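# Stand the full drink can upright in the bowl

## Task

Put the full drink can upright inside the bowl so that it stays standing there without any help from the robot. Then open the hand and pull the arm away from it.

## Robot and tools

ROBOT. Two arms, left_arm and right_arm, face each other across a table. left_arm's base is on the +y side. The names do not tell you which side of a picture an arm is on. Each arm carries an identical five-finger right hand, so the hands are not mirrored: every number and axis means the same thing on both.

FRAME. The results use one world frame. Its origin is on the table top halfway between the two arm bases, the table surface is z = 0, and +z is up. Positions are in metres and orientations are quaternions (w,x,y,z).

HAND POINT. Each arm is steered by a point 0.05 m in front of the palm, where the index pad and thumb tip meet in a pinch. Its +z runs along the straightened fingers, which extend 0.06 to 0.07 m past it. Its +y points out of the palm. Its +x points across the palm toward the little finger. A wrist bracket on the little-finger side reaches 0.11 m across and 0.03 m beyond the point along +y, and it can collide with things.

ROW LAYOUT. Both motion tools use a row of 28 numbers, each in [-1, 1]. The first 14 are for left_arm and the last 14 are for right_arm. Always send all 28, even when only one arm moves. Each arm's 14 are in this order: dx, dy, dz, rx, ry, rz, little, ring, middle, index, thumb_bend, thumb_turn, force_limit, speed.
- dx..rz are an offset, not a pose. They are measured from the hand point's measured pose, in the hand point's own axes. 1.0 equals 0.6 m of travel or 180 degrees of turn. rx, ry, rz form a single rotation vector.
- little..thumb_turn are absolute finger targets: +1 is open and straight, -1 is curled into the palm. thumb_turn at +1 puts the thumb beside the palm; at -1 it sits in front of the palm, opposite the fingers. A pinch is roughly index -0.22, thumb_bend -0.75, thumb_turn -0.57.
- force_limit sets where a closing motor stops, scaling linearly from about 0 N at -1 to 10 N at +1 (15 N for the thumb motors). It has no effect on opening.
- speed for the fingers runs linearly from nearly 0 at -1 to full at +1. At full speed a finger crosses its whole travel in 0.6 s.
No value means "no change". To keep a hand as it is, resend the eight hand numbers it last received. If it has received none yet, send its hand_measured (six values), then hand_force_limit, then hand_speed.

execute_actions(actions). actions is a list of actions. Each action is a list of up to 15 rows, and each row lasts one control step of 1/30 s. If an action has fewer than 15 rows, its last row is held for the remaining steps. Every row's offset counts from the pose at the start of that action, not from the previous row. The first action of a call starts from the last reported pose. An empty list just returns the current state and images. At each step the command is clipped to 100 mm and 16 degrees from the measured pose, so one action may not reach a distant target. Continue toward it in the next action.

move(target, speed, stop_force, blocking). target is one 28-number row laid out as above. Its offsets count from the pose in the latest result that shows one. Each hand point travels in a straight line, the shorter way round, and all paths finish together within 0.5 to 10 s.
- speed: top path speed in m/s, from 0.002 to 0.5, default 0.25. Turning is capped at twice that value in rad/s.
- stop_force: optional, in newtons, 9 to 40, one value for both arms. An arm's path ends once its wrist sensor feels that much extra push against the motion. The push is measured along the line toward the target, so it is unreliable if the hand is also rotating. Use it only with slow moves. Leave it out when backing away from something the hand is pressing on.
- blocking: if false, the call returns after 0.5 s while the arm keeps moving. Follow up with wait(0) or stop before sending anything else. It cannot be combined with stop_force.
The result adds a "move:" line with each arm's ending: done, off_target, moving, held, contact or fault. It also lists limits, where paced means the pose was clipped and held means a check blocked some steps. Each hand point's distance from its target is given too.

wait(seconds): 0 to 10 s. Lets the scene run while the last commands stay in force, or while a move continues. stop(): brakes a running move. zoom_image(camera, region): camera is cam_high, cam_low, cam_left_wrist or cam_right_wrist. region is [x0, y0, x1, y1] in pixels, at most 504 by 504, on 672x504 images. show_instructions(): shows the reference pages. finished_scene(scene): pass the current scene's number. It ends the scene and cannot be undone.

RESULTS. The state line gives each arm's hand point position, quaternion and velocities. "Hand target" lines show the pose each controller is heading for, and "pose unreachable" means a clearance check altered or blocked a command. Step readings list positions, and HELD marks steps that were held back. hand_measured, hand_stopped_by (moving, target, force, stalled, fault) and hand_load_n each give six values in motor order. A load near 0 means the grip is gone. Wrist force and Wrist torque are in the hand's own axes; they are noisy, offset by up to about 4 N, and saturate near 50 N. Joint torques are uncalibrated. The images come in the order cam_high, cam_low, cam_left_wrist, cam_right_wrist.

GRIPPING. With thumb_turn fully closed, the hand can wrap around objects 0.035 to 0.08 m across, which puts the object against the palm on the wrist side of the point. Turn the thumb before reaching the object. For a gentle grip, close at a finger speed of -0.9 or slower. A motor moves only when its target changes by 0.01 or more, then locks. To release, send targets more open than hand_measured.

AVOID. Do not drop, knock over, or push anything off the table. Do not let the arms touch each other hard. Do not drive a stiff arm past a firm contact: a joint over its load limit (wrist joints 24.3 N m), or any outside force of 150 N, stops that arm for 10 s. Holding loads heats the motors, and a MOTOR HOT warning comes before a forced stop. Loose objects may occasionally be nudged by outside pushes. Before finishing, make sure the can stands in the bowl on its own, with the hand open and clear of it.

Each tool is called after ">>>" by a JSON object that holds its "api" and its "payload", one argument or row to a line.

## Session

>>> {"api": "execute_actions", "payload": {
  "actions": []
}}

Scene clock: 0.00 s.
left_arm: end_effector_position=(+0.2488, +0.4323, +0.4691) hand_measured=(+1.000, +1.000, +1.000, +1.000, +1.000, +1.000) hand_load_n=(+0.0, +0.0, +0.0, +0.0, +0.0, +0.0) hand_stopped_by=(target, target, target, target, target, target) hand_force_limit=0.00 hand_speed=-0.80 end_effector_quat_wxyz=(-0.004, +0.419, +0.908, -0.010) end_effector_velocity=(-0.000, +0.000, +0.000) end_effector_angular_velocity=(+0.000, -0.000, -0.002) | right_arm: end_effector_position=(+0.1599, -0.2895, +0.4803) hand_measured=(+1.000, +1.000, +1.000, +1.000, +1.000, +1.000) hand_load_n=(+0.0, +0.0, +0.0, +0.0, +0.0, +0.0) hand_stopped_by=(target, target, target, target, target, target) hand_force_limit=0.00 hand_speed=-0.80 end_effector_quat_wxyz=(+0.000, -0.270, +0.963, +0.013) end_effector_velocity=(+0.000, +0.000, -0.000) end_effector_angular_velocity=(+0.001, +0.000, +0.001)
Joint positions: left_arm=[ 0.542 -1.718  1.358  1.924  1.591 -1.903] | right_arm=[-1.18  -1.734  1.351  1.955  1.544 -1.895]
Joint velocities: left_arm=[-0.001 -0.001  0.     0.    -0.001  0.001] | right_arm=[ 0.     0.     0.    -0.    -0.001 -0.   ]
Joint torques (N m, as the arm reports them, + toward a larger angle): no reading
Wrist force (N, on the end effector, along its own x y z axes, offset not removed): no reading
Wrist torque (N m, same axes, about the end effector's origin, offset not removed): no reading
Hand target (left_arm): +0.249, +0.432, +0.469; -0.004, +0.419, +0.908, -0.010
Hand target (right_arm): +0.160, -0.290, +0.480; +0.000, -0.270, +0.963, +0.013
camera_calibration (this result's frames):
cam_left_wrist: T_world_to_cam=[[0.84019, 0.542039, -0.0165589, -0.43715], [0.457338, -0.69183, 0.55876, -0.0791218], [0.291414, -0.477038, -0.829164, 0.651009], [0, 0, 0, 1]] pos_world=[0.213762, 0.49277, 0.576765]
cam_right_wrist: T_world_to_cam=[[-0.441994, 0.896934, 0.0122487, 0.324593], [0.758461, 0.366396, 0.538971, -0.270574], [0.478934, 0.247512, -0.842235, 0.529185], [0, 0, 0, 1]] pos_world=[0.0952435, -0.322981, 0.587554]

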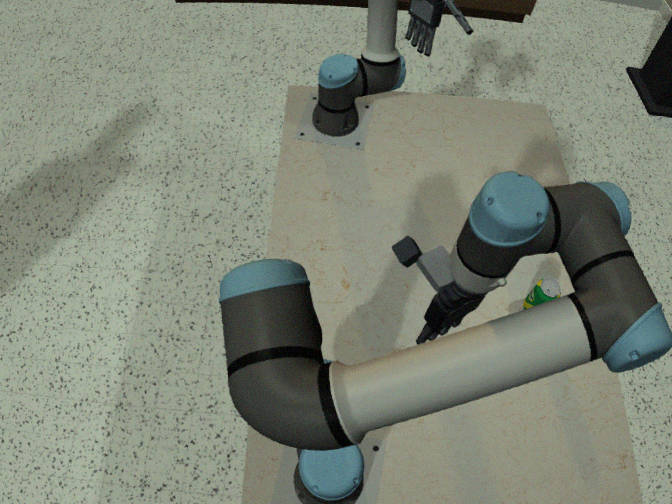

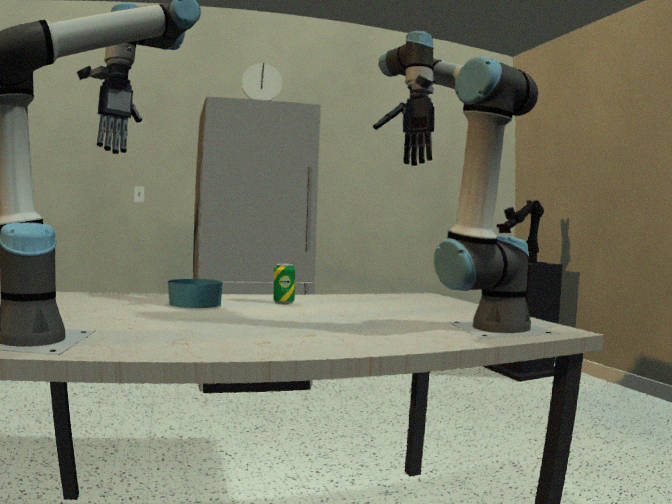

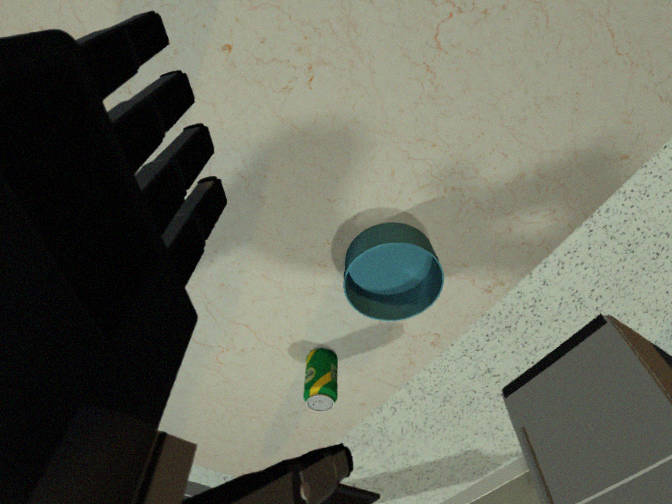

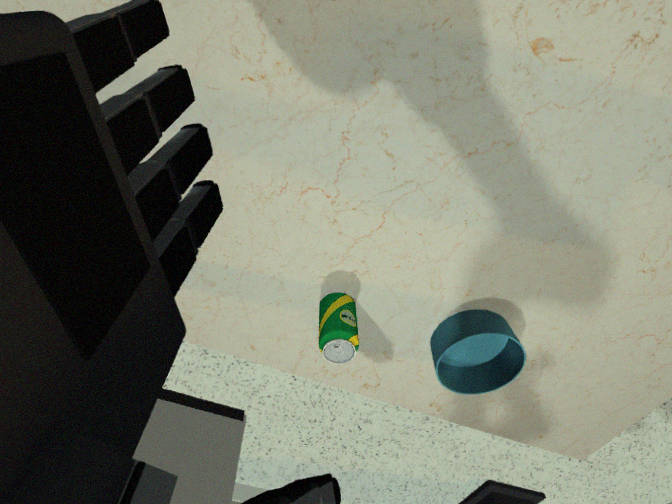

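>>> {"api": "zoom_image", "payload": {
  "camera": "cam_low",
  "region": [155, 250, 315, 320]
}}

>>> {"api": "zoom_image", "payload": {
  "camera": "cam_right_wrist",
  "region": [290, 260, 550, 420]
}}

>>> {"api": "zoom_image", "payload": {
  "camera": "cam_left_wrist",
  "region": [270, 205, 470, 425]
}}

>>> {"api": "zoom_image", "payload": {
  "camera": "cam_high",
  "region": [500, 260, 590, 330]
}}

Region (155, 250, 315, 320) of cam_low's 672x504 image, scaled by 3.150, with more detail than that image has; it fills the top 220 rows of this view, and the rest is white.

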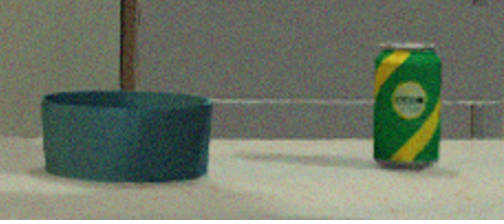

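Region (290, 260, 550, 420) of cam_right_wrist's 672x504 image, scaled by 1.938, with more detail than that image has; it fills the top 310 rows of this view, and the rest is white.

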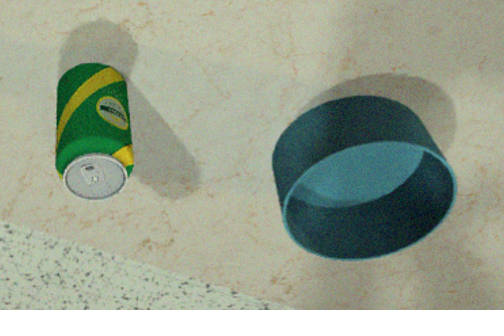

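Region (270, 205, 470, 425) of cam_left_wrist's 672x504 image, scaled by 2.291, with more detail than that image has; it fills the left 458 columns of this view, and the rest is white.

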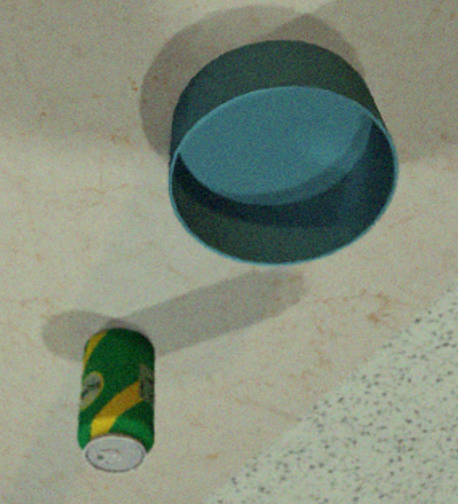

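Region (500, 260, 590, 330) of cam_high's 672x504 image, scaled by 5.600, with more detail than that image has.

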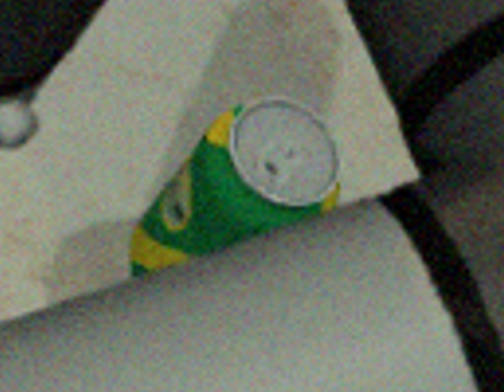

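>>> {"api": "move", "payload": {
  "target": [0,0,0,0,0,0,1,1,1,1,1,1,0,-0.8, -0.4911,0.2571,0.3105,-0.3300,0.0358,0.3334,1,1,1,1,1,-1,0,1],
  "speed": 0.5
}}

Scene clock: 122.33 s.
left_arm: end_effector_position=(+0.2488, +0.4323, +0.4691) hand_measured=(+1.000, +1.000, +1.000, +1.000, +1.000, +1.000) hand_load_n=(+0.0, +0.0, +0.0, +0.0, +0.0, +0.0) hand_stopped_by=(target, target, target, target, target, target) hand_force_limit=0.00 hand_speed=-0.80 end_effector_quat_wxyz=(-0.004, +0.419, +0.908, -0.010) end_effector_velocity=(+0.000, +0.001, +0.000) end_effector_angular_velocity=(-0.000, -0.001, +0.001) | right_arm: end_effector_position=(+0.3301, -0.0004, +0.3001) hand_measured=(+1.000, +1.000, +1.000, +1.000, +1.000, -1.000) hand_load_n=(+0.0, +0.0, +0.0, +0.0, +0.0, +0.0) hand_stopped_by=(target, target, target, target, target, target) hand_force_limit=0.00 hand_speed=1.00 end_effector_quat_wxyz=(-0.183, +0.259, +0.834, +0.451) end_effector_velocity=(-0.000, +0.001, -0.001) end_effector_angular_velocity=(+0.001, -0.004, -0.014)
Joint positions: left_arm=[ 0.542 -1.718  1.358  1.924  1.591 -1.903] | right_arm=[-0.905 -1.331  1.622  0.708  0.677 -0.193]
Joint velocities: left_arm=[ 0.001 -0.001  0.     0.    -0.001  0.   ] | right_arm=[ 0.008 -0.008  0.007 -0.025  0.013  0.029]
Joint torques (N m, as the arm reports them, + toward a larger angle): left_arm=[ -2.46 -11.41 -18.6    2.29   0.1    0.13] | right_arm=[  7.97 -37.19 -10.73   0.19   1.38   1.59]
Wrist force (N, on the end effector, along its own x y z axes, offset not removed): left_arm=[-1.1 1.8 2.1] | right_arm=[-0.7 -2.5 2.9]
Wrist torque (N m, same axes, about the end effector's origin, offset not removed): left_arm=[0.27 0.25 -0.07] | right_arm=[-0.20 -0.02 -0.14]
Hand target (left_arm): +0.249, +0.432, +0.469; -0.004, +0.419, +0.908, -0.010
Hand target (right_arm): +0.330, -0.000, +0.300; -0.183, +0.259, +0.834, +0.451
Off the commanded pose (left_arm): 0.000 m, 0 deg.
Off the commanded pose (right_arm): 0.001 m, 0 deg.
move: done
camera_calibration (this result's frames):
cam_left_wrist: T_world_to_cam=[[0.84019, 0.542039, -0.0165589, -0.43715], [0.457338, -0.69183, 0.55876, -0.0791217], [0.291414, -0.477038, -0.829164, 0.651009], [0, 0, 0, 1]] pos_world=[0.213762, 0.49277, 0.576765]
cam_right_wrist: T_world_to_cam=[[0.664236, 0.446128, 0.5998, -0.398964], [0.671799, -0.708161, -0.217243, -0.153345], [0.327837, 0.547245, -0.770094, 0.252664], [0, 0, 0, 1]] pos_world=[0.285191, -0.0688729, 0.400561]

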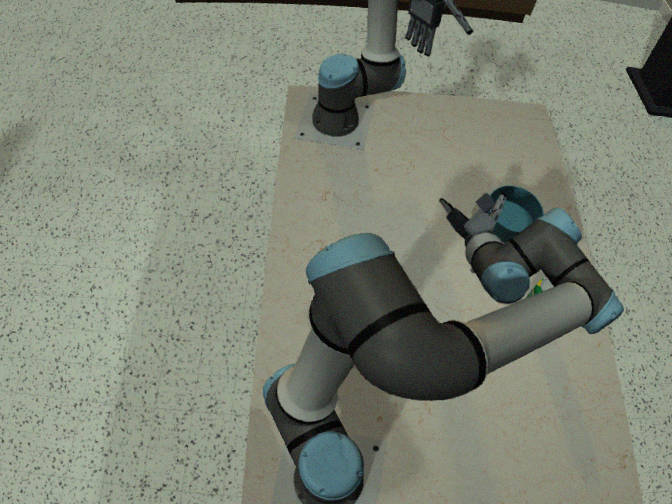

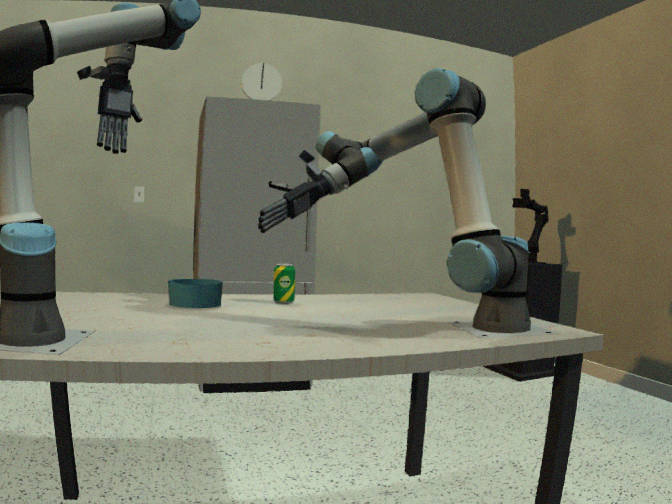

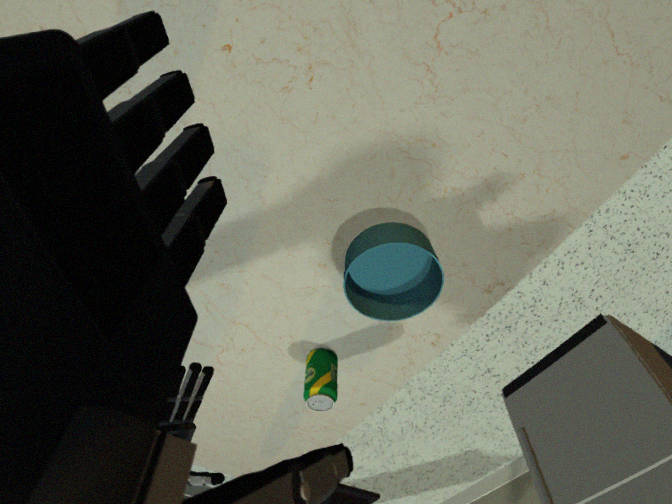

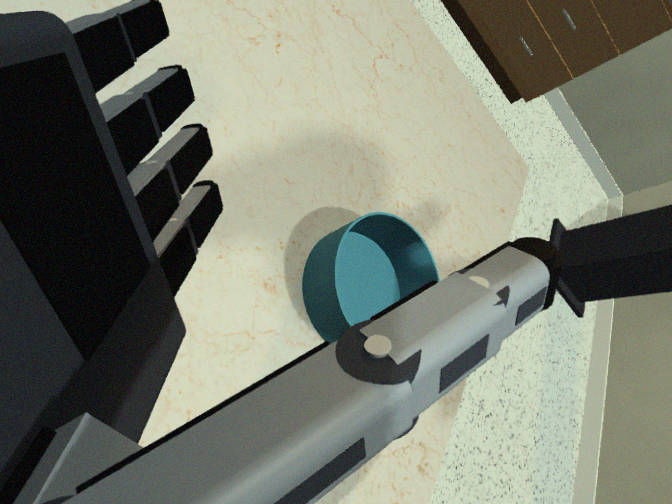

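>>> {"api": "execute_actions", "payload": {
  "actions": []
}}

Scene clock: 133.33 s.
left_arm: end_effector_position=(+0.2488, +0.4323, +0.4691) hand_measured=(+1.000, +1.000, +1.000, +1.000, +1.000, +1.000) hand_load_n=(+0.0, +0.0, +0.0, +0.0, +0.0, +0.0) hand_stopped_by=(target, target, target, target, target, target) hand_force_limit=0.00 hand_speed=-0.80 end_effector_quat_wxyz=(-0.004, +0.419, +0.908, -0.010) end_effector_velocity=(-0.000, +0.000, -0.000) end_effector_angular_velocity=(+0.002, +0.000, +0.001) | right_arm: end_effector_position=(+0.3301, -0.0003, +0.3000) hand_measured=(+1.000, +1.000, +1.000, +1.000, +1.000, -1.000) hand_load_n=(+0.0, +0.0, +0.0, +0.0, +0.0, +0.0) hand_stopped_by=(target, target, target, target, target, target) hand_force_limit=0.00 hand_speed=1.00 end_effector_quat_wxyz=(-0.183, +0.259, +0.834, +0.451) end_effector_velocity=(-0.001, +0.001, +0.000) end_effector_angular_velocity=(+0.000, -0.002, +0.002)
Joint positions: left_arm=[ 0.542 -1.718  1.358  1.924  1.591 -1.903] | right_arm=[-0.904 -1.332  1.622  0.705  0.678 -0.19 ]
Joint velocities: left_arm=[-0.001  0.     0.001  0.    -0.    -0.002] | right_arm=[ 0.002  0.    -0.    -0.001  0.    -0.001]
Joint torques (N m, as the arm reports them, + toward a larger angle): left_arm=[ -2.37 -10.88 -18.81   2.38   0.16   0.29] | right_arm=[  7.84 -37.79  -9.87   0.3    1.09   1.34]
Wrist force (N, on the end effector, along its own x y z axes, offset not removed): left_arm=[-0.3 2.3 1.7] | right_arm=[1.1 -1.3 -1.3]
Wrist torque (N m, same axes, about the end effector's origin, offset not removed): left_arm=[0.32 0.20 -0.04] | right_arm=[0.03 -0.20 -0.04]
Hand target (left_arm): +0.249, +0.432, +0.469; -0.004, +0.419, +0.908, -0.010
Hand target (right_arm): +0.330, -0.000, +0.300; -0.183, +0.259, +0.834, +0.451
Off the commanded pose (left_arm): 0.000 m, 0 deg.
Off the commanded pose (right_arm): 0.000 m, 0 deg.
camera_calibration (this result's frames):
cam_left_wrist: T_world_to_cam=[[0.84019, 0.542039, -0.016559, -0.43715], [0.457338, -0.69183, 0.55876, -0.0791217], [0.291413, -0.477038, -0.829164, 0.651009], [0, 0, 0, 1]] pos_world=[0.213762, 0.492769, 0.576765]
cam_right_wrist: T_world_to_cam=[[0.664816, 0.444935, 0.600044, -0.399212], [0.670699, -0.70921, -0.217217, -0.152974], [0.32891, 0.546858, -0.769912, 0.252102], [0, 0, 0, 1]] pos_world=[0.285084, -0.0687316, 0.400413]

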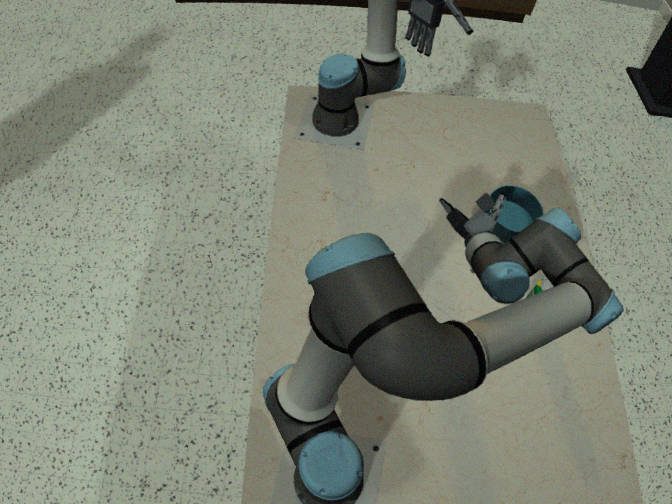

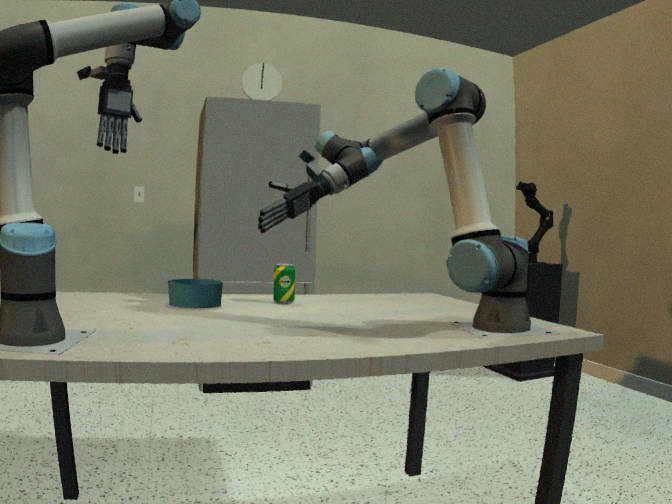

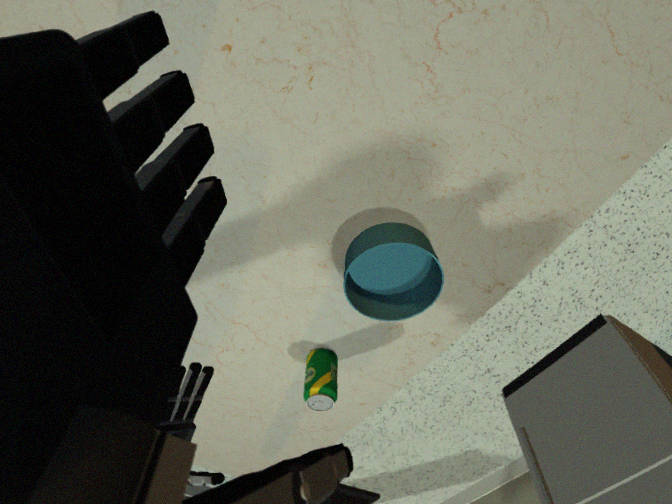

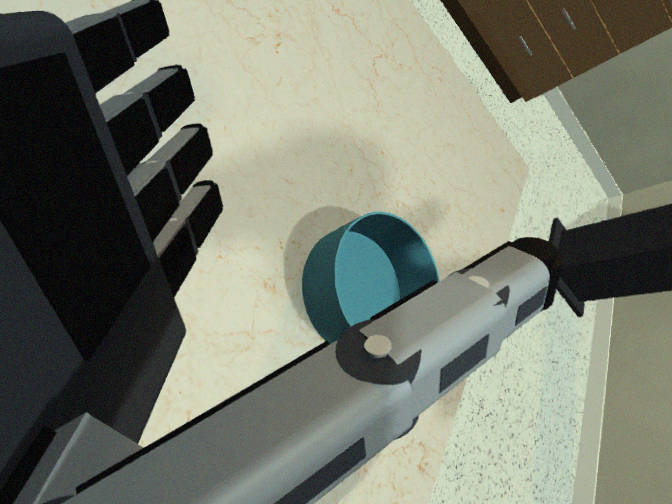

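>>> {"api": "move", "payload": {
  "target": [0,0,0,0,0,0,1,1,1,1,1,1,0,-0.8, -0.42072,-0.22527,-0.07921,-0.32993,0.03544,0.33342, 1,1,1,1,1,-1,0,1],
  "speed": 0.5
}}

Scene clock: 162.73 s.
left_arm: end_effector_position=(+0.2488, +0.4323, +0.4691) hand_measured=(+1.000, +1.000, +1.000, +1.000, +1.000, +1.000) hand_load_n=(+0.0, +0.0, +0.0, +0.0, +0.0, +0.0) hand_stopped_by=(target, target, target, target, target, target) hand_force_limit=0.00 hand_speed=-0.80 end_effector_quat_wxyz=(-0.004, +0.419, +0.908, -0.010) end_effector_velocity=(+0.000, -0.000, +0.000) end_effector_angular_velocity=(+0.000, +0.000, +0.000) | right_arm: end_effector_position=(+0.4539, -0.1704, +0.1002) hand_measured=(+1.000, +1.000, +1.000, +1.000, +1.000, -1.000) hand_load_n=(+0.0, +0.0, +0.0, +0.0, +0.0, +0.0) hand_stopped_by=(target, target, target, target, target, target) hand_force_limit=0.00 hand_speed=1.00 end_effector_quat_wxyz=(-0.270, +0.653, +0.272, +0.653) end_effector_velocity=(+0.001, -0.000, -0.002) end_effector_angular_velocity=(+0.007, +0.001, -0.010)
Joint positions: left_arm=[ 0.542 -1.718  1.358  1.924  1.591 -1.903] | right_arm=[-1.033 -1.317  2.381 -1.062  1.153  1.568]
Joint velocities: left_arm=[ 0.001  0.001 -0.001  0.     0.     0.   ] | right_arm=[ 0.005  0.007  0.    -0.012  0.015  0.007]
Joint torques (N m, as the arm reports them, + toward a larger angle): left_arm=[ -3.45 -11.02 -20.11   2.43   0.15   0.16] | right_arm=[  6.39 -18.89  -2.75  -2.82   2.45   1.47]
Wrist force (N, on the end effector, along its own x y z axes, offset not removed): left_arm=[-1.2 1.6 1.6] | right_arm=[-1.7 -2.1 -1.9]
Wrist torque (N m, same axes, about the end effector's origin, offset not removed): left_arm=[0.23 0.29 -0.08] | right_arm=[-0.16 0.35 -0.18]
Hand target (left_arm): +0.249, +0.432, +0.469; -0.004, +0.419, +0.908, -0.010
Hand target (right_arm): +0.454, -0.170, +0.100; -0.270, +0.653, +0.271, +0.653
Off the commanded pose (left_arm): 0.000 m, 0 deg.
Off the commanded pose (right_arm): 0.001 m, 0 deg.
move: done
camera_calibration (this result's frames):
cam_left_wrist: T_world_to_cam=[[0.84019, 0.542039, -0.0165591, -0.43715], [0.457338, -0.69183, 0.55876, -0.0791219], [0.291413, -0.477038, -0.829164, 0.65101], [0, 0, 0, 1]] pos_world=[0.213762, 0.49277, 0.576765]
cam_right_wrist: T_world_to_cam=[[0.714636, -0.694121, -0.0865496, -0.433915], [-0.425198, -0.332815, -0.841689, 0.224196], [0.55543, 0.638302, -0.532981, 0.0396168], [0, 0, 0, 1]] pos_world=[0.383415, -0.251861, 0.172264]

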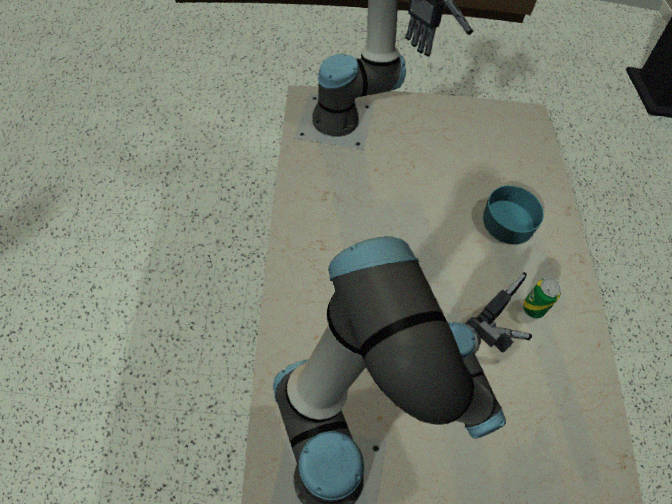

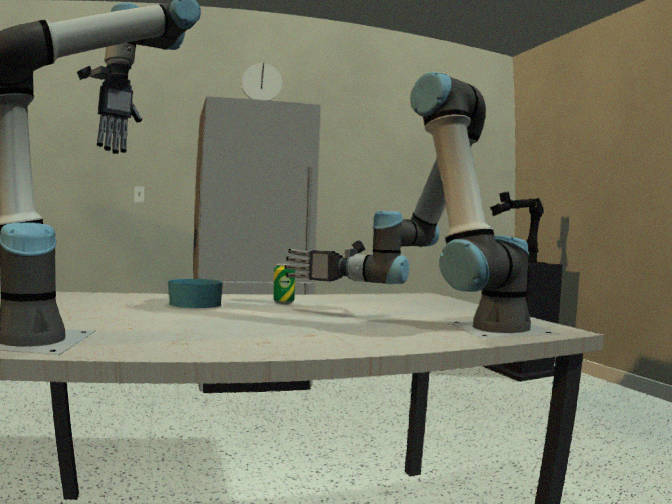

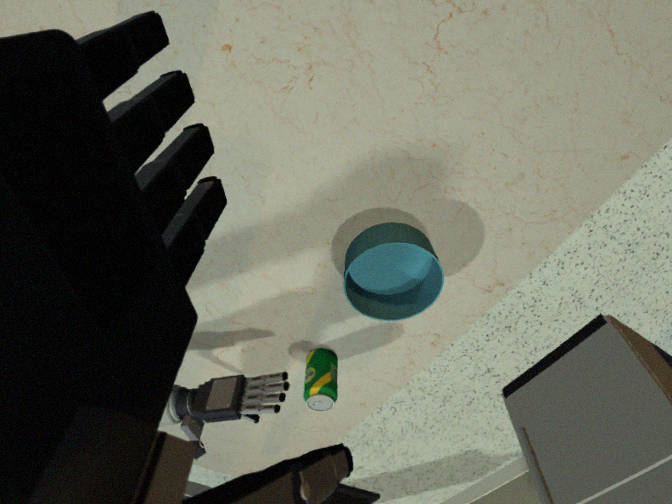

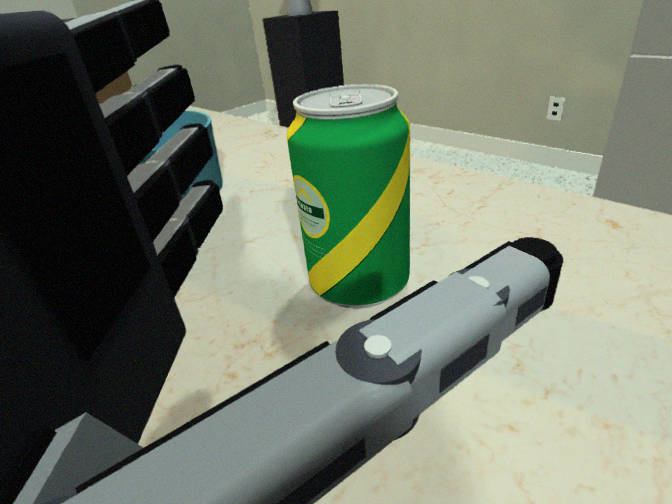

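>>> {"api": "zoom_image", "payload": {
  "camera": "cam_right_wrist",
  "region": [260, 70, 440, 320]
}}

>>> {"api": "zoom_image", "payload": {
  "camera": "cam_right_wrist",
  "region": [270, 75, 430, 175]
}}

Region (260, 70, 440, 320) of cam_right_wrist's 672x504 image, scaled by 2.016, with more detail than that image has; it fills the left 363 columns of this view, and the rest is white.

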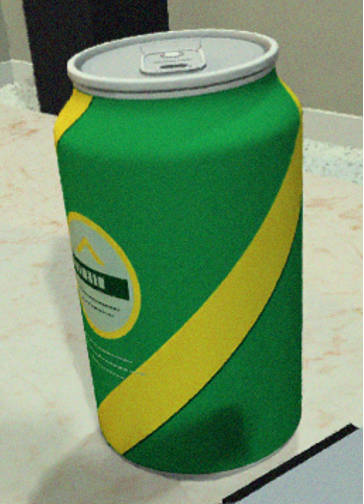

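Region (270, 75, 430, 175) of cam_right_wrist's 672x504 image, scaled by 3.150, with more detail than that image has; it fills the top 315 rows of this view, and the rest is white.

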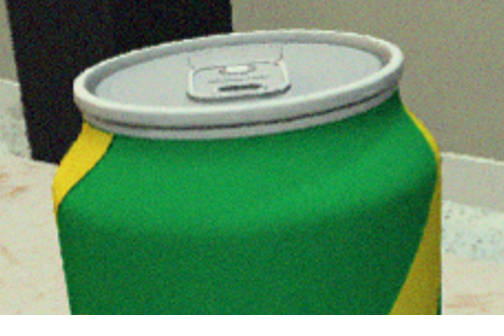

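>>> {"api": "zoom_image", "payload": {
  "camera": "cam_low",
  "region": [150, 230, 390, 320]
}}

>>> {"api": "zoom_image", "payload": {
  "camera": "cam_low",
  "region": [155, 265, 239, 320]
}}

>>> {"api": "zoom_image", "payload": {
  "camera": "cam_low",
  "region": [255, 235, 360, 315]
}}

Region (150, 230, 390, 320) of cam_low's 672x504 image, scaled by 2.100, with more detail than that image has; it fills the top 189 rows of this view, and the rest is white.

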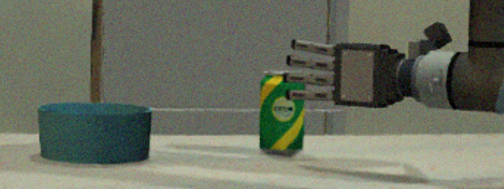

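Region (155, 265, 239, 320) of cam_low's 672x504 image, scaled by 6.000, with more detail than that image has; it fills the top 330 rows of this view, and the rest is white.

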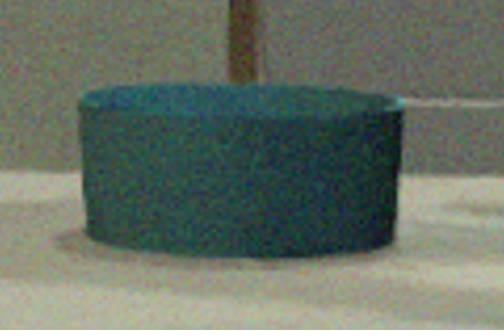

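Region (255, 235, 360, 315) of cam_low's 672x504 image, scaled by 4.800, with more detail than that image has; it fills the top 384 rows of this view, and the rest is white.

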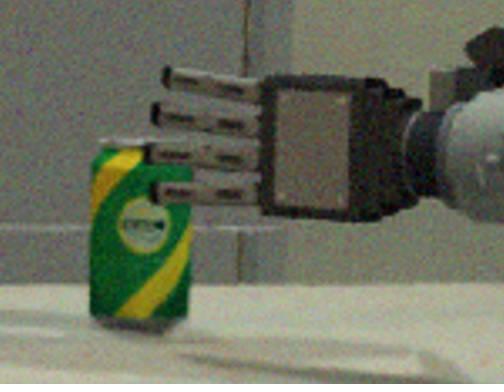

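>>> {"api": "move", "payload": {
  "target": [0,0,0,0,0,0,1,1,1,1,1,1,0,-0.8, -0.02117,0.0195,0.22,0,0,0, 1,1,1,1,1,-1,0,1],
  "speed": 0.15
}}

Scene clock: 232.50 s.
left_arm: end_effector_position=(+0.2488, +0.4323, +0.4691) hand_measured=(+1.000, +1.000, +1.000, +1.000, +1.000, +1.000) hand_load_n=(+0.0, +0.0, +0.0, +0.0, +0.0, +0.0) hand_stopped_by=(target, target, target, target, target, target) hand_force_limit=0.00 hand_speed=-0.80 end_effector_quat_wxyz=(-0.004, +0.419, +0.908, -0.010) end_effector_velocity=(+0.000, -0.000, -0.000) end_effector_angular_velocity=(+0.001, -0.000, -0.001) | right_arm: end_effector_position=(+0.5553, -0.0855, +0.0872) hand_measured=(+1.000, +1.000, +1.000, +1.000, +1.000, -1.000) hand_load_n=(+0.0, +0.0, +0.0, +0.0, +0.0, +0.0) hand_stopped_by=(target, target, target, target, target, target) hand_force_limit=0.00 hand_speed=1.00 end_effector_quat_wxyz=(-0.270, +0.653, +0.272, +0.653) end_effector_velocity=(+0.002, +0.001, -0.000) end_effector_angular_velocity=(-0.001, -0.001, +0.000)
Joint positions: left_arm=[ 0.542 -1.718  1.358  1.924  1.591 -1.903] | right_arm=[-0.934 -1.066  2.004 -0.937  1.252  1.569]
Joint velocities: left_arm=[-0.  0.  0.  0. -0.  0.] | right_arm=[ 0.001  0.004 -0.007  0.002  0.001 -0.002]
Joint torques (N m, as the arm reports them, + toward a larger angle): left_arm=[ -2.32 -11.   -19.61   2.46   0.21   0.11] | right_arm=[  7.71 -30.61 -27.66  -0.12   2.47  -1.56]
Wrist force (N, on the end effector, along its own x y z axes, offset not removed): left_arm=[-0.6 1.1 2.5] | right_arm=[-0.7 -2.2 -0.7]
Wrist torque (N m, same axes, about the end effector's origin, offset not removed): left_arm=[0.19 0.14 -0.07] | right_arm=[-0.06 0.07 -0.09]
Hand target (left_arm): +0.249, +0.432, +0.469; -0.004, +0.419, +0.908, -0.010
Hand target (right_arm): +0.555, -0.085, +0.087; -0.270, +0.653, +0.272, +0.653
Off the commanded pose (left_arm): 0.000 m, 0 deg.
Off the commanded pose (right_arm): 0.000 m, 0 deg.
move: done
camera_calibration (this result's frames):
cam_left_wrist: T_world_to_cam=[[0.84019, 0.542039, -0.0165591, -0.43715], [0.457338, -0.69183, 0.55876, -0.0791219], [0.291414, -0.477038, -0.829164, 0.651009], [0, 0, 0, 1]] pos_world=[0.213762, 0.49277, 0.576765]
cam_right_wrist: T_world_to_cam=[[0.714648, -0.69409, -0.0866986, -0.448537], [-0.425238, -0.332694, -0.841717, 0.284625], [0.555384, 0.638399, -0.532912, -0.0778051], [0, 0, 0, 1]] pos_world=[0.484791, -0.166961, 0.159223]

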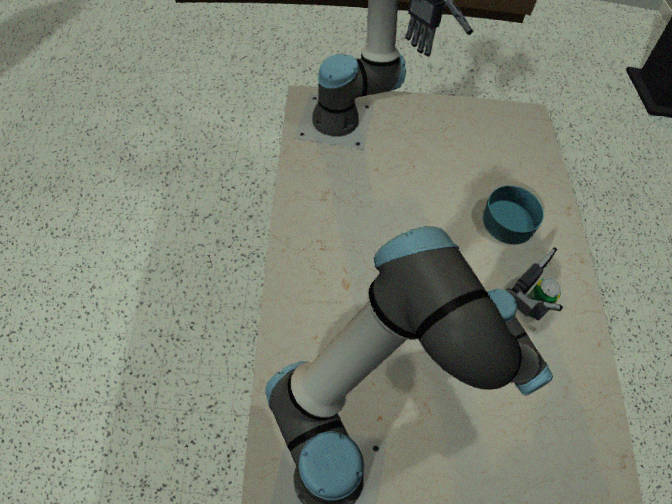

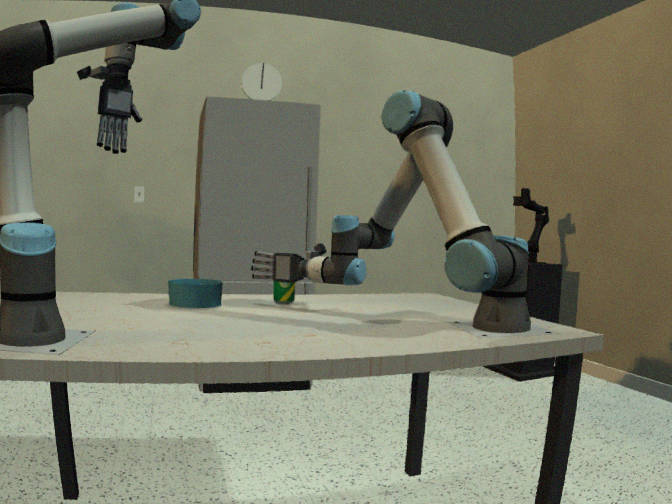

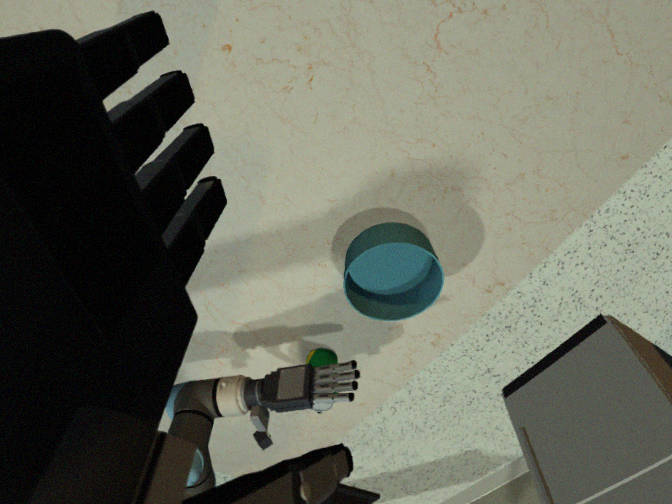

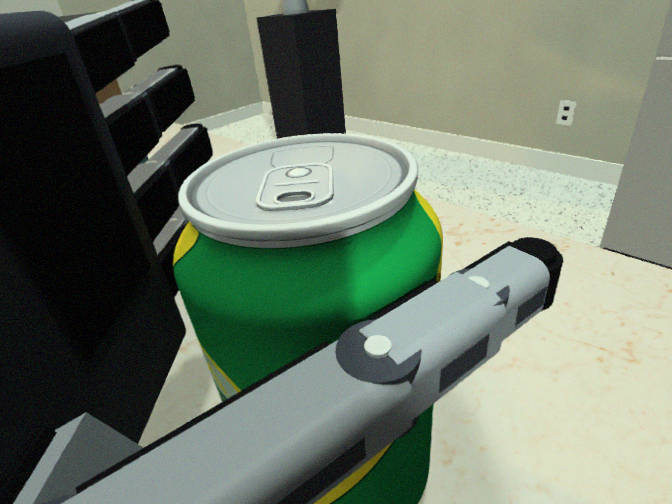

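>>> {"api": "zoom_image", "payload": {
  "camera": "cam_right_wrist",
  "region": [150, 110, 470, 350]
}}

Region (150, 110, 470, 350) of cam_right_wrist's 672x504 image, scaled by 1.575, with more detail than that image has; it fills the top 378 rows of this view, and the rest is white.

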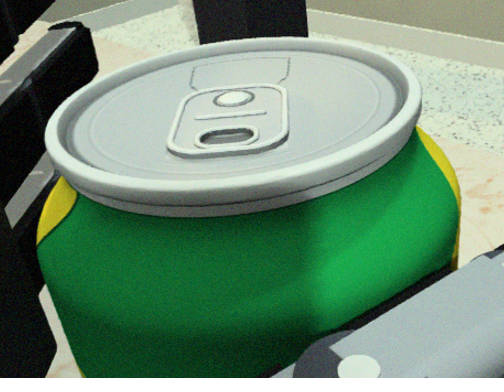

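>>> {"api": "execute_actions", "payload": {
  "actions": [
    [[0,0,0,0,0,0,1,1,1,1,1,1,0,-0.8,0,0,0,0,0,0,1,1,0.25,0.25,0.85,-1,-0.7,1],[0,0,0,0,0,0,1,1,1,1,1,1,0,-0.8,0,0,0,0,0,0,1,1,0.25,0.25,0.85,-1,-0.7,1],[0,0,0,0,0,0,1,1,1,1,1,1,0,-0.8,0,0,0,0,0,0,1,1,0.25,0.25,0.85,-1,-0.7,1],[0,0,0,0,0,0,1,1,1,1,1,1,0,-0.8,0,0,0,0,0,0,1,1,0.25,0.25,0.85,-1,-0.7,1],[0,0,0,0,0,0,1,1,1,1,1,1,0,-0.8,0,0,0,0,0,0,1,1,0.25,0.25,0.85,-1,-0.7,1],[0,0,0,0,0,0,1,1,1,1,1,1,0,-0.8,0,0,0,0,0,0,1,1,0.25,0.25,0.85,-1,-0.7,1],[0,0,0,0,0,0,1,1,1,1,1,1,0,-0.8,0,0,0,0,0,0,1,1,0.25,0.25,0.85,-1,-0.7,1],[0,0,0,0,0,0,1,1,1,1,1,1,0,-0.8,0,0,0,0,0,0,1,1,-1,-1,-1,-1,-0.7,-0.7]],
    [[0,0,0,0,0,0,1,1,1,1,1,1,0,-0.8,0,0,0,0,0,0,1,1,-1,-1,-1,-1,-0.7,-0.7],[0,0,0,0,0,0,1,1,1,1,1,1,0,-0.8,0,0,0,0,0,0,1,1,-1,-1,-1,-1,-0.7,-0.7],[0,0,0,0,0,0,1,1,1,1,1,1,0,-0.8,0,0,0,0,0,0,1,1,-1,-1,-1,-1,-0.7,-0.7],[0,0,0,0,0,0,1,1,1,1,1,1,0,-0.8,0,0,0,0,0,0,1,1,-1,-1,-1,-1,-0.7,-0.7],[0,0,0,0,0,0,1,1,1,1,1,1,0,-0.8,0,0,0,0,0,0,1,1,-1,-1,-1,-1,-0.7,-0.7],[0,0,0,0,0,0,1,1,1,1,1,1,0,-0.8,0,0,0,0,0,0,1,1,-1,-1,-1,-1,-0.7,-0.7],[0,0,0,0,0,0,1,1,1,1,1,1,0,-0.8,0,0,0,0,0,0,1,1,-1,-1,-1,-1,-0.7,-0.7],[0,0,0,0,0,0,1,1,1,1,1,1,0,-0.8,0,0,0,0,0,0,1,1,-1,-1,-1,-1,-0.7,-0.7],[0,0,0,0,0,0,1,1,1,1,1,1,0,-0.8,0,0,0,0,0,0,1,1,-0.9,-0.9,-0.9,-1,0.4,-0.85]]
  ]
}}

Scene clock: 259.90 s.
left_arm: end_effector_position=(+0.2488, +0.4323, +0.4691) hand_measured=(+1.000, +1.000, +1.000, +1.000, +1.000, +1.000) hand_load_n=(+0.0, +0.0, +0.0, +0.0, +0.0, +0.0) hand_stopped_by=(target, target, target, target, target, target) hand_force_limit=0.00 hand_speed=-0.80 end_effector_quat_wxyz=(-0.004, +0.419, +0.908, -0.010) end_effector_velocity=(+0.000, -0.000, +0.000) end_effector_angular_velocity=(-0.001, -0.001, -0.002) | right_arm: end_effector_position=(+0.5553, -0.0855, +0.0872) hand_measured=(+1.000, +1.000, +0.128, +0.128, +0.652, -1.000) hand_load_n=(+0.0, +0.0, +0.0, +0.0, +0.5, +0.0) hand_stopped_by=(target, target, moving, moving, moving, target) hand_force_limit=0.40 hand_speed=-0.85 end_effector_quat_wxyz=(-0.270, +0.653, +0.272, +0.653) end_effector_velocity=(+0.001, -0.001, -0.000) end_effector_angular_velocity=(-0.000, -0.000, -0.002)
Joint positions: left_arm=[ 0.542 -1.718  1.358  1.924  1.591 -1.903] | right_arm=[-0.934 -1.066  2.004 -0.937  1.252  1.569]
Joint velocities: left_arm=[ 0.    -0.    -0.001  0.    -0.     0.002] | right_arm=[-0.001 -0.     0.     0.     0.    -0.001]
Joint torques (N m, as the arm reports them, + toward a larger angle): left_arm=[ -2.47 -11.19 -20.09   2.48   0.21   0.13] | right_arm=[ -5.73 -42.42  -6.95  -2.58  -1.35  -1.18]
Wrist force (N, on the end effector, along its own x y z axes, offset not removed): left_arm=[0.2 1.4 2.8] | right_arm=[-1.0 1.6 -1.9]
Wrist torque (N m, same axes, about the end effector's origin, offset not removed): left_arm=[0.16 0.06 -0.05] | right_arm=[0.29 0.13 -0.04]
Hand target (left_arm): +0.249, +0.432, +0.469; -0.004, +0.419, +0.908, -0.010
Hand target (right_arm): +0.555, -0.085, +0.087; -0.270, +0.653, +0.272, +0.653
Off the commanded pose (left_arm): 0.000 m, 0 deg.
Off the commanded pose (right_arm): 0.000 m, 0 deg.
Step readings (end_effector_position; steps 1 to 15: 1st action; 16 to 30: 2nd action):
0: left_arm (+0.2488, +0.4323, +0.4691) | right_arm (+0.5555, -0.0853, +0.0872)
1: left_arm (+0.2488, +0.4323, +0.4691) | right_arm (+0.5555, -0.0853, +0.0872)
2: left_arm (+0.2488, +0.4323, +0.4691) | right_arm (+0.5555, -0.0853, +0.0872)
4: left_arm (+0.2488, +0.4323, +0.4691) | right_arm (+0.5555, -0.0853, +0.0872)
8: left_arm (+0.2488, +0.4323, +0.4691) | right_arm (+0.5554, -0.0854, +0.0873)
15: left_arm (+0.2488, +0.4323, +0.4691) | right_arm (+0.5553, -0.0855, +0.0872)
16: left_arm (+0.2488, +0.4323, +0.4691) | right_arm (+0.5553, -0.0855, +0.0872)
17: left_arm (+0.2488, +0.4323, +0.4691) | right_arm (+0.5553, -0.0855, +0.0872)
19: left_arm (+0.2488, +0.4323, +0.4691) | right_arm (+0.5553, -0.0855, +0.0872)
23: left_arm (+0.2488, +0.4323, +0.4691) | right_arm (+0.5553, -0.0855, +0.0872)
30: end_effector_position above
camera_calibration (this result's frames):
cam_left_wrist: T_world_to_cam=[[0.84019, 0.542039, -0.0165589, -0.43715], [0.457338, -0.69183, 0.55876, -0.0791217], [0.291414, -0.477038, -0.829164, 0.651009], [0, 0, 0, 1]] pos_world=[0.213762, 0.492769, 0.576765]
cam_right_wrist: T_world_to_cam=[[0.714599, -0.694144, -0.0866714, -0.448513], [-0.425224, -0.332654, -0.84174, 0.284652], [0.555457, 0.638362, -0.532881, -0.0778577], [0, 0, 0, 1]] pos_world=[0.484794, -0.166941, 0.159241]

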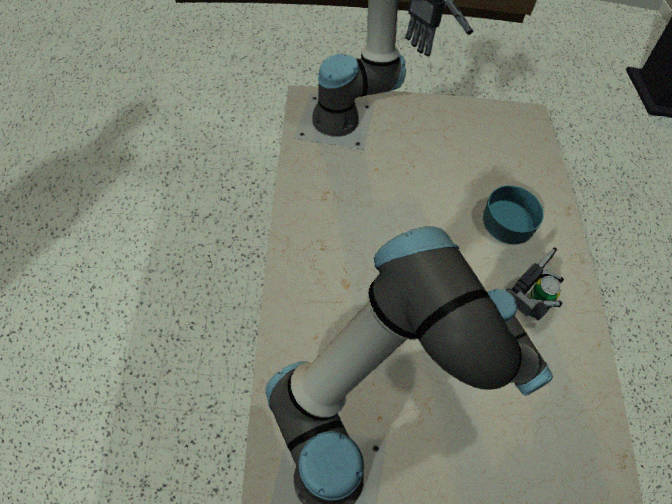

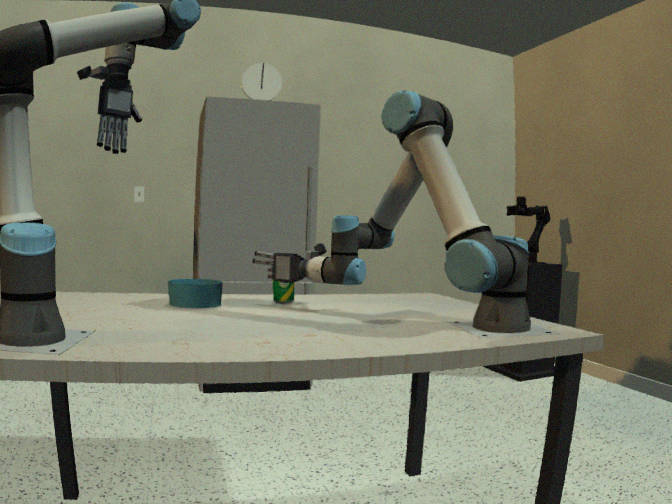

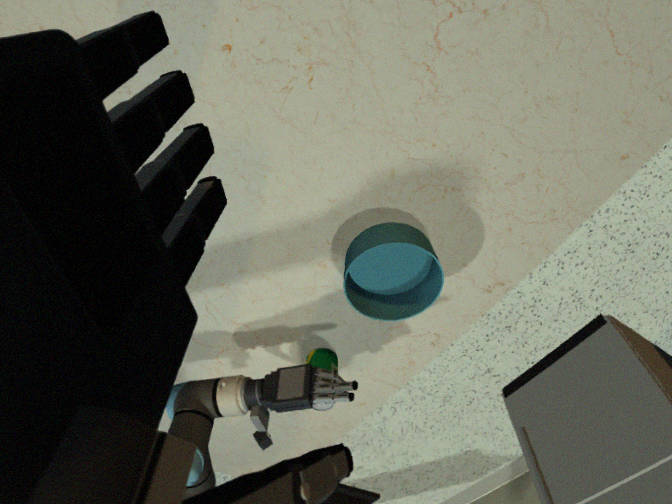

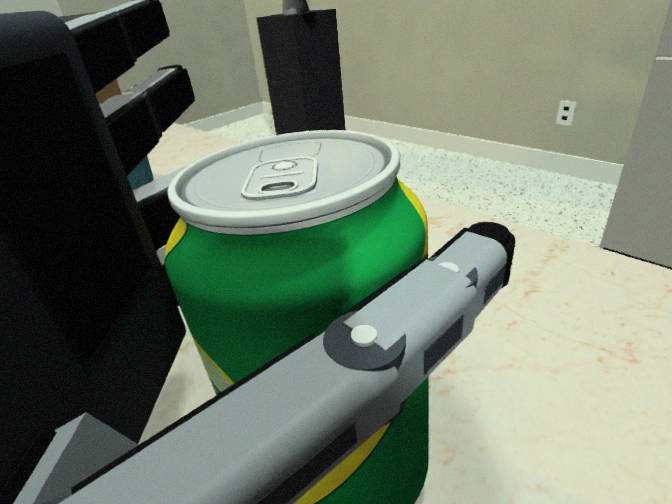

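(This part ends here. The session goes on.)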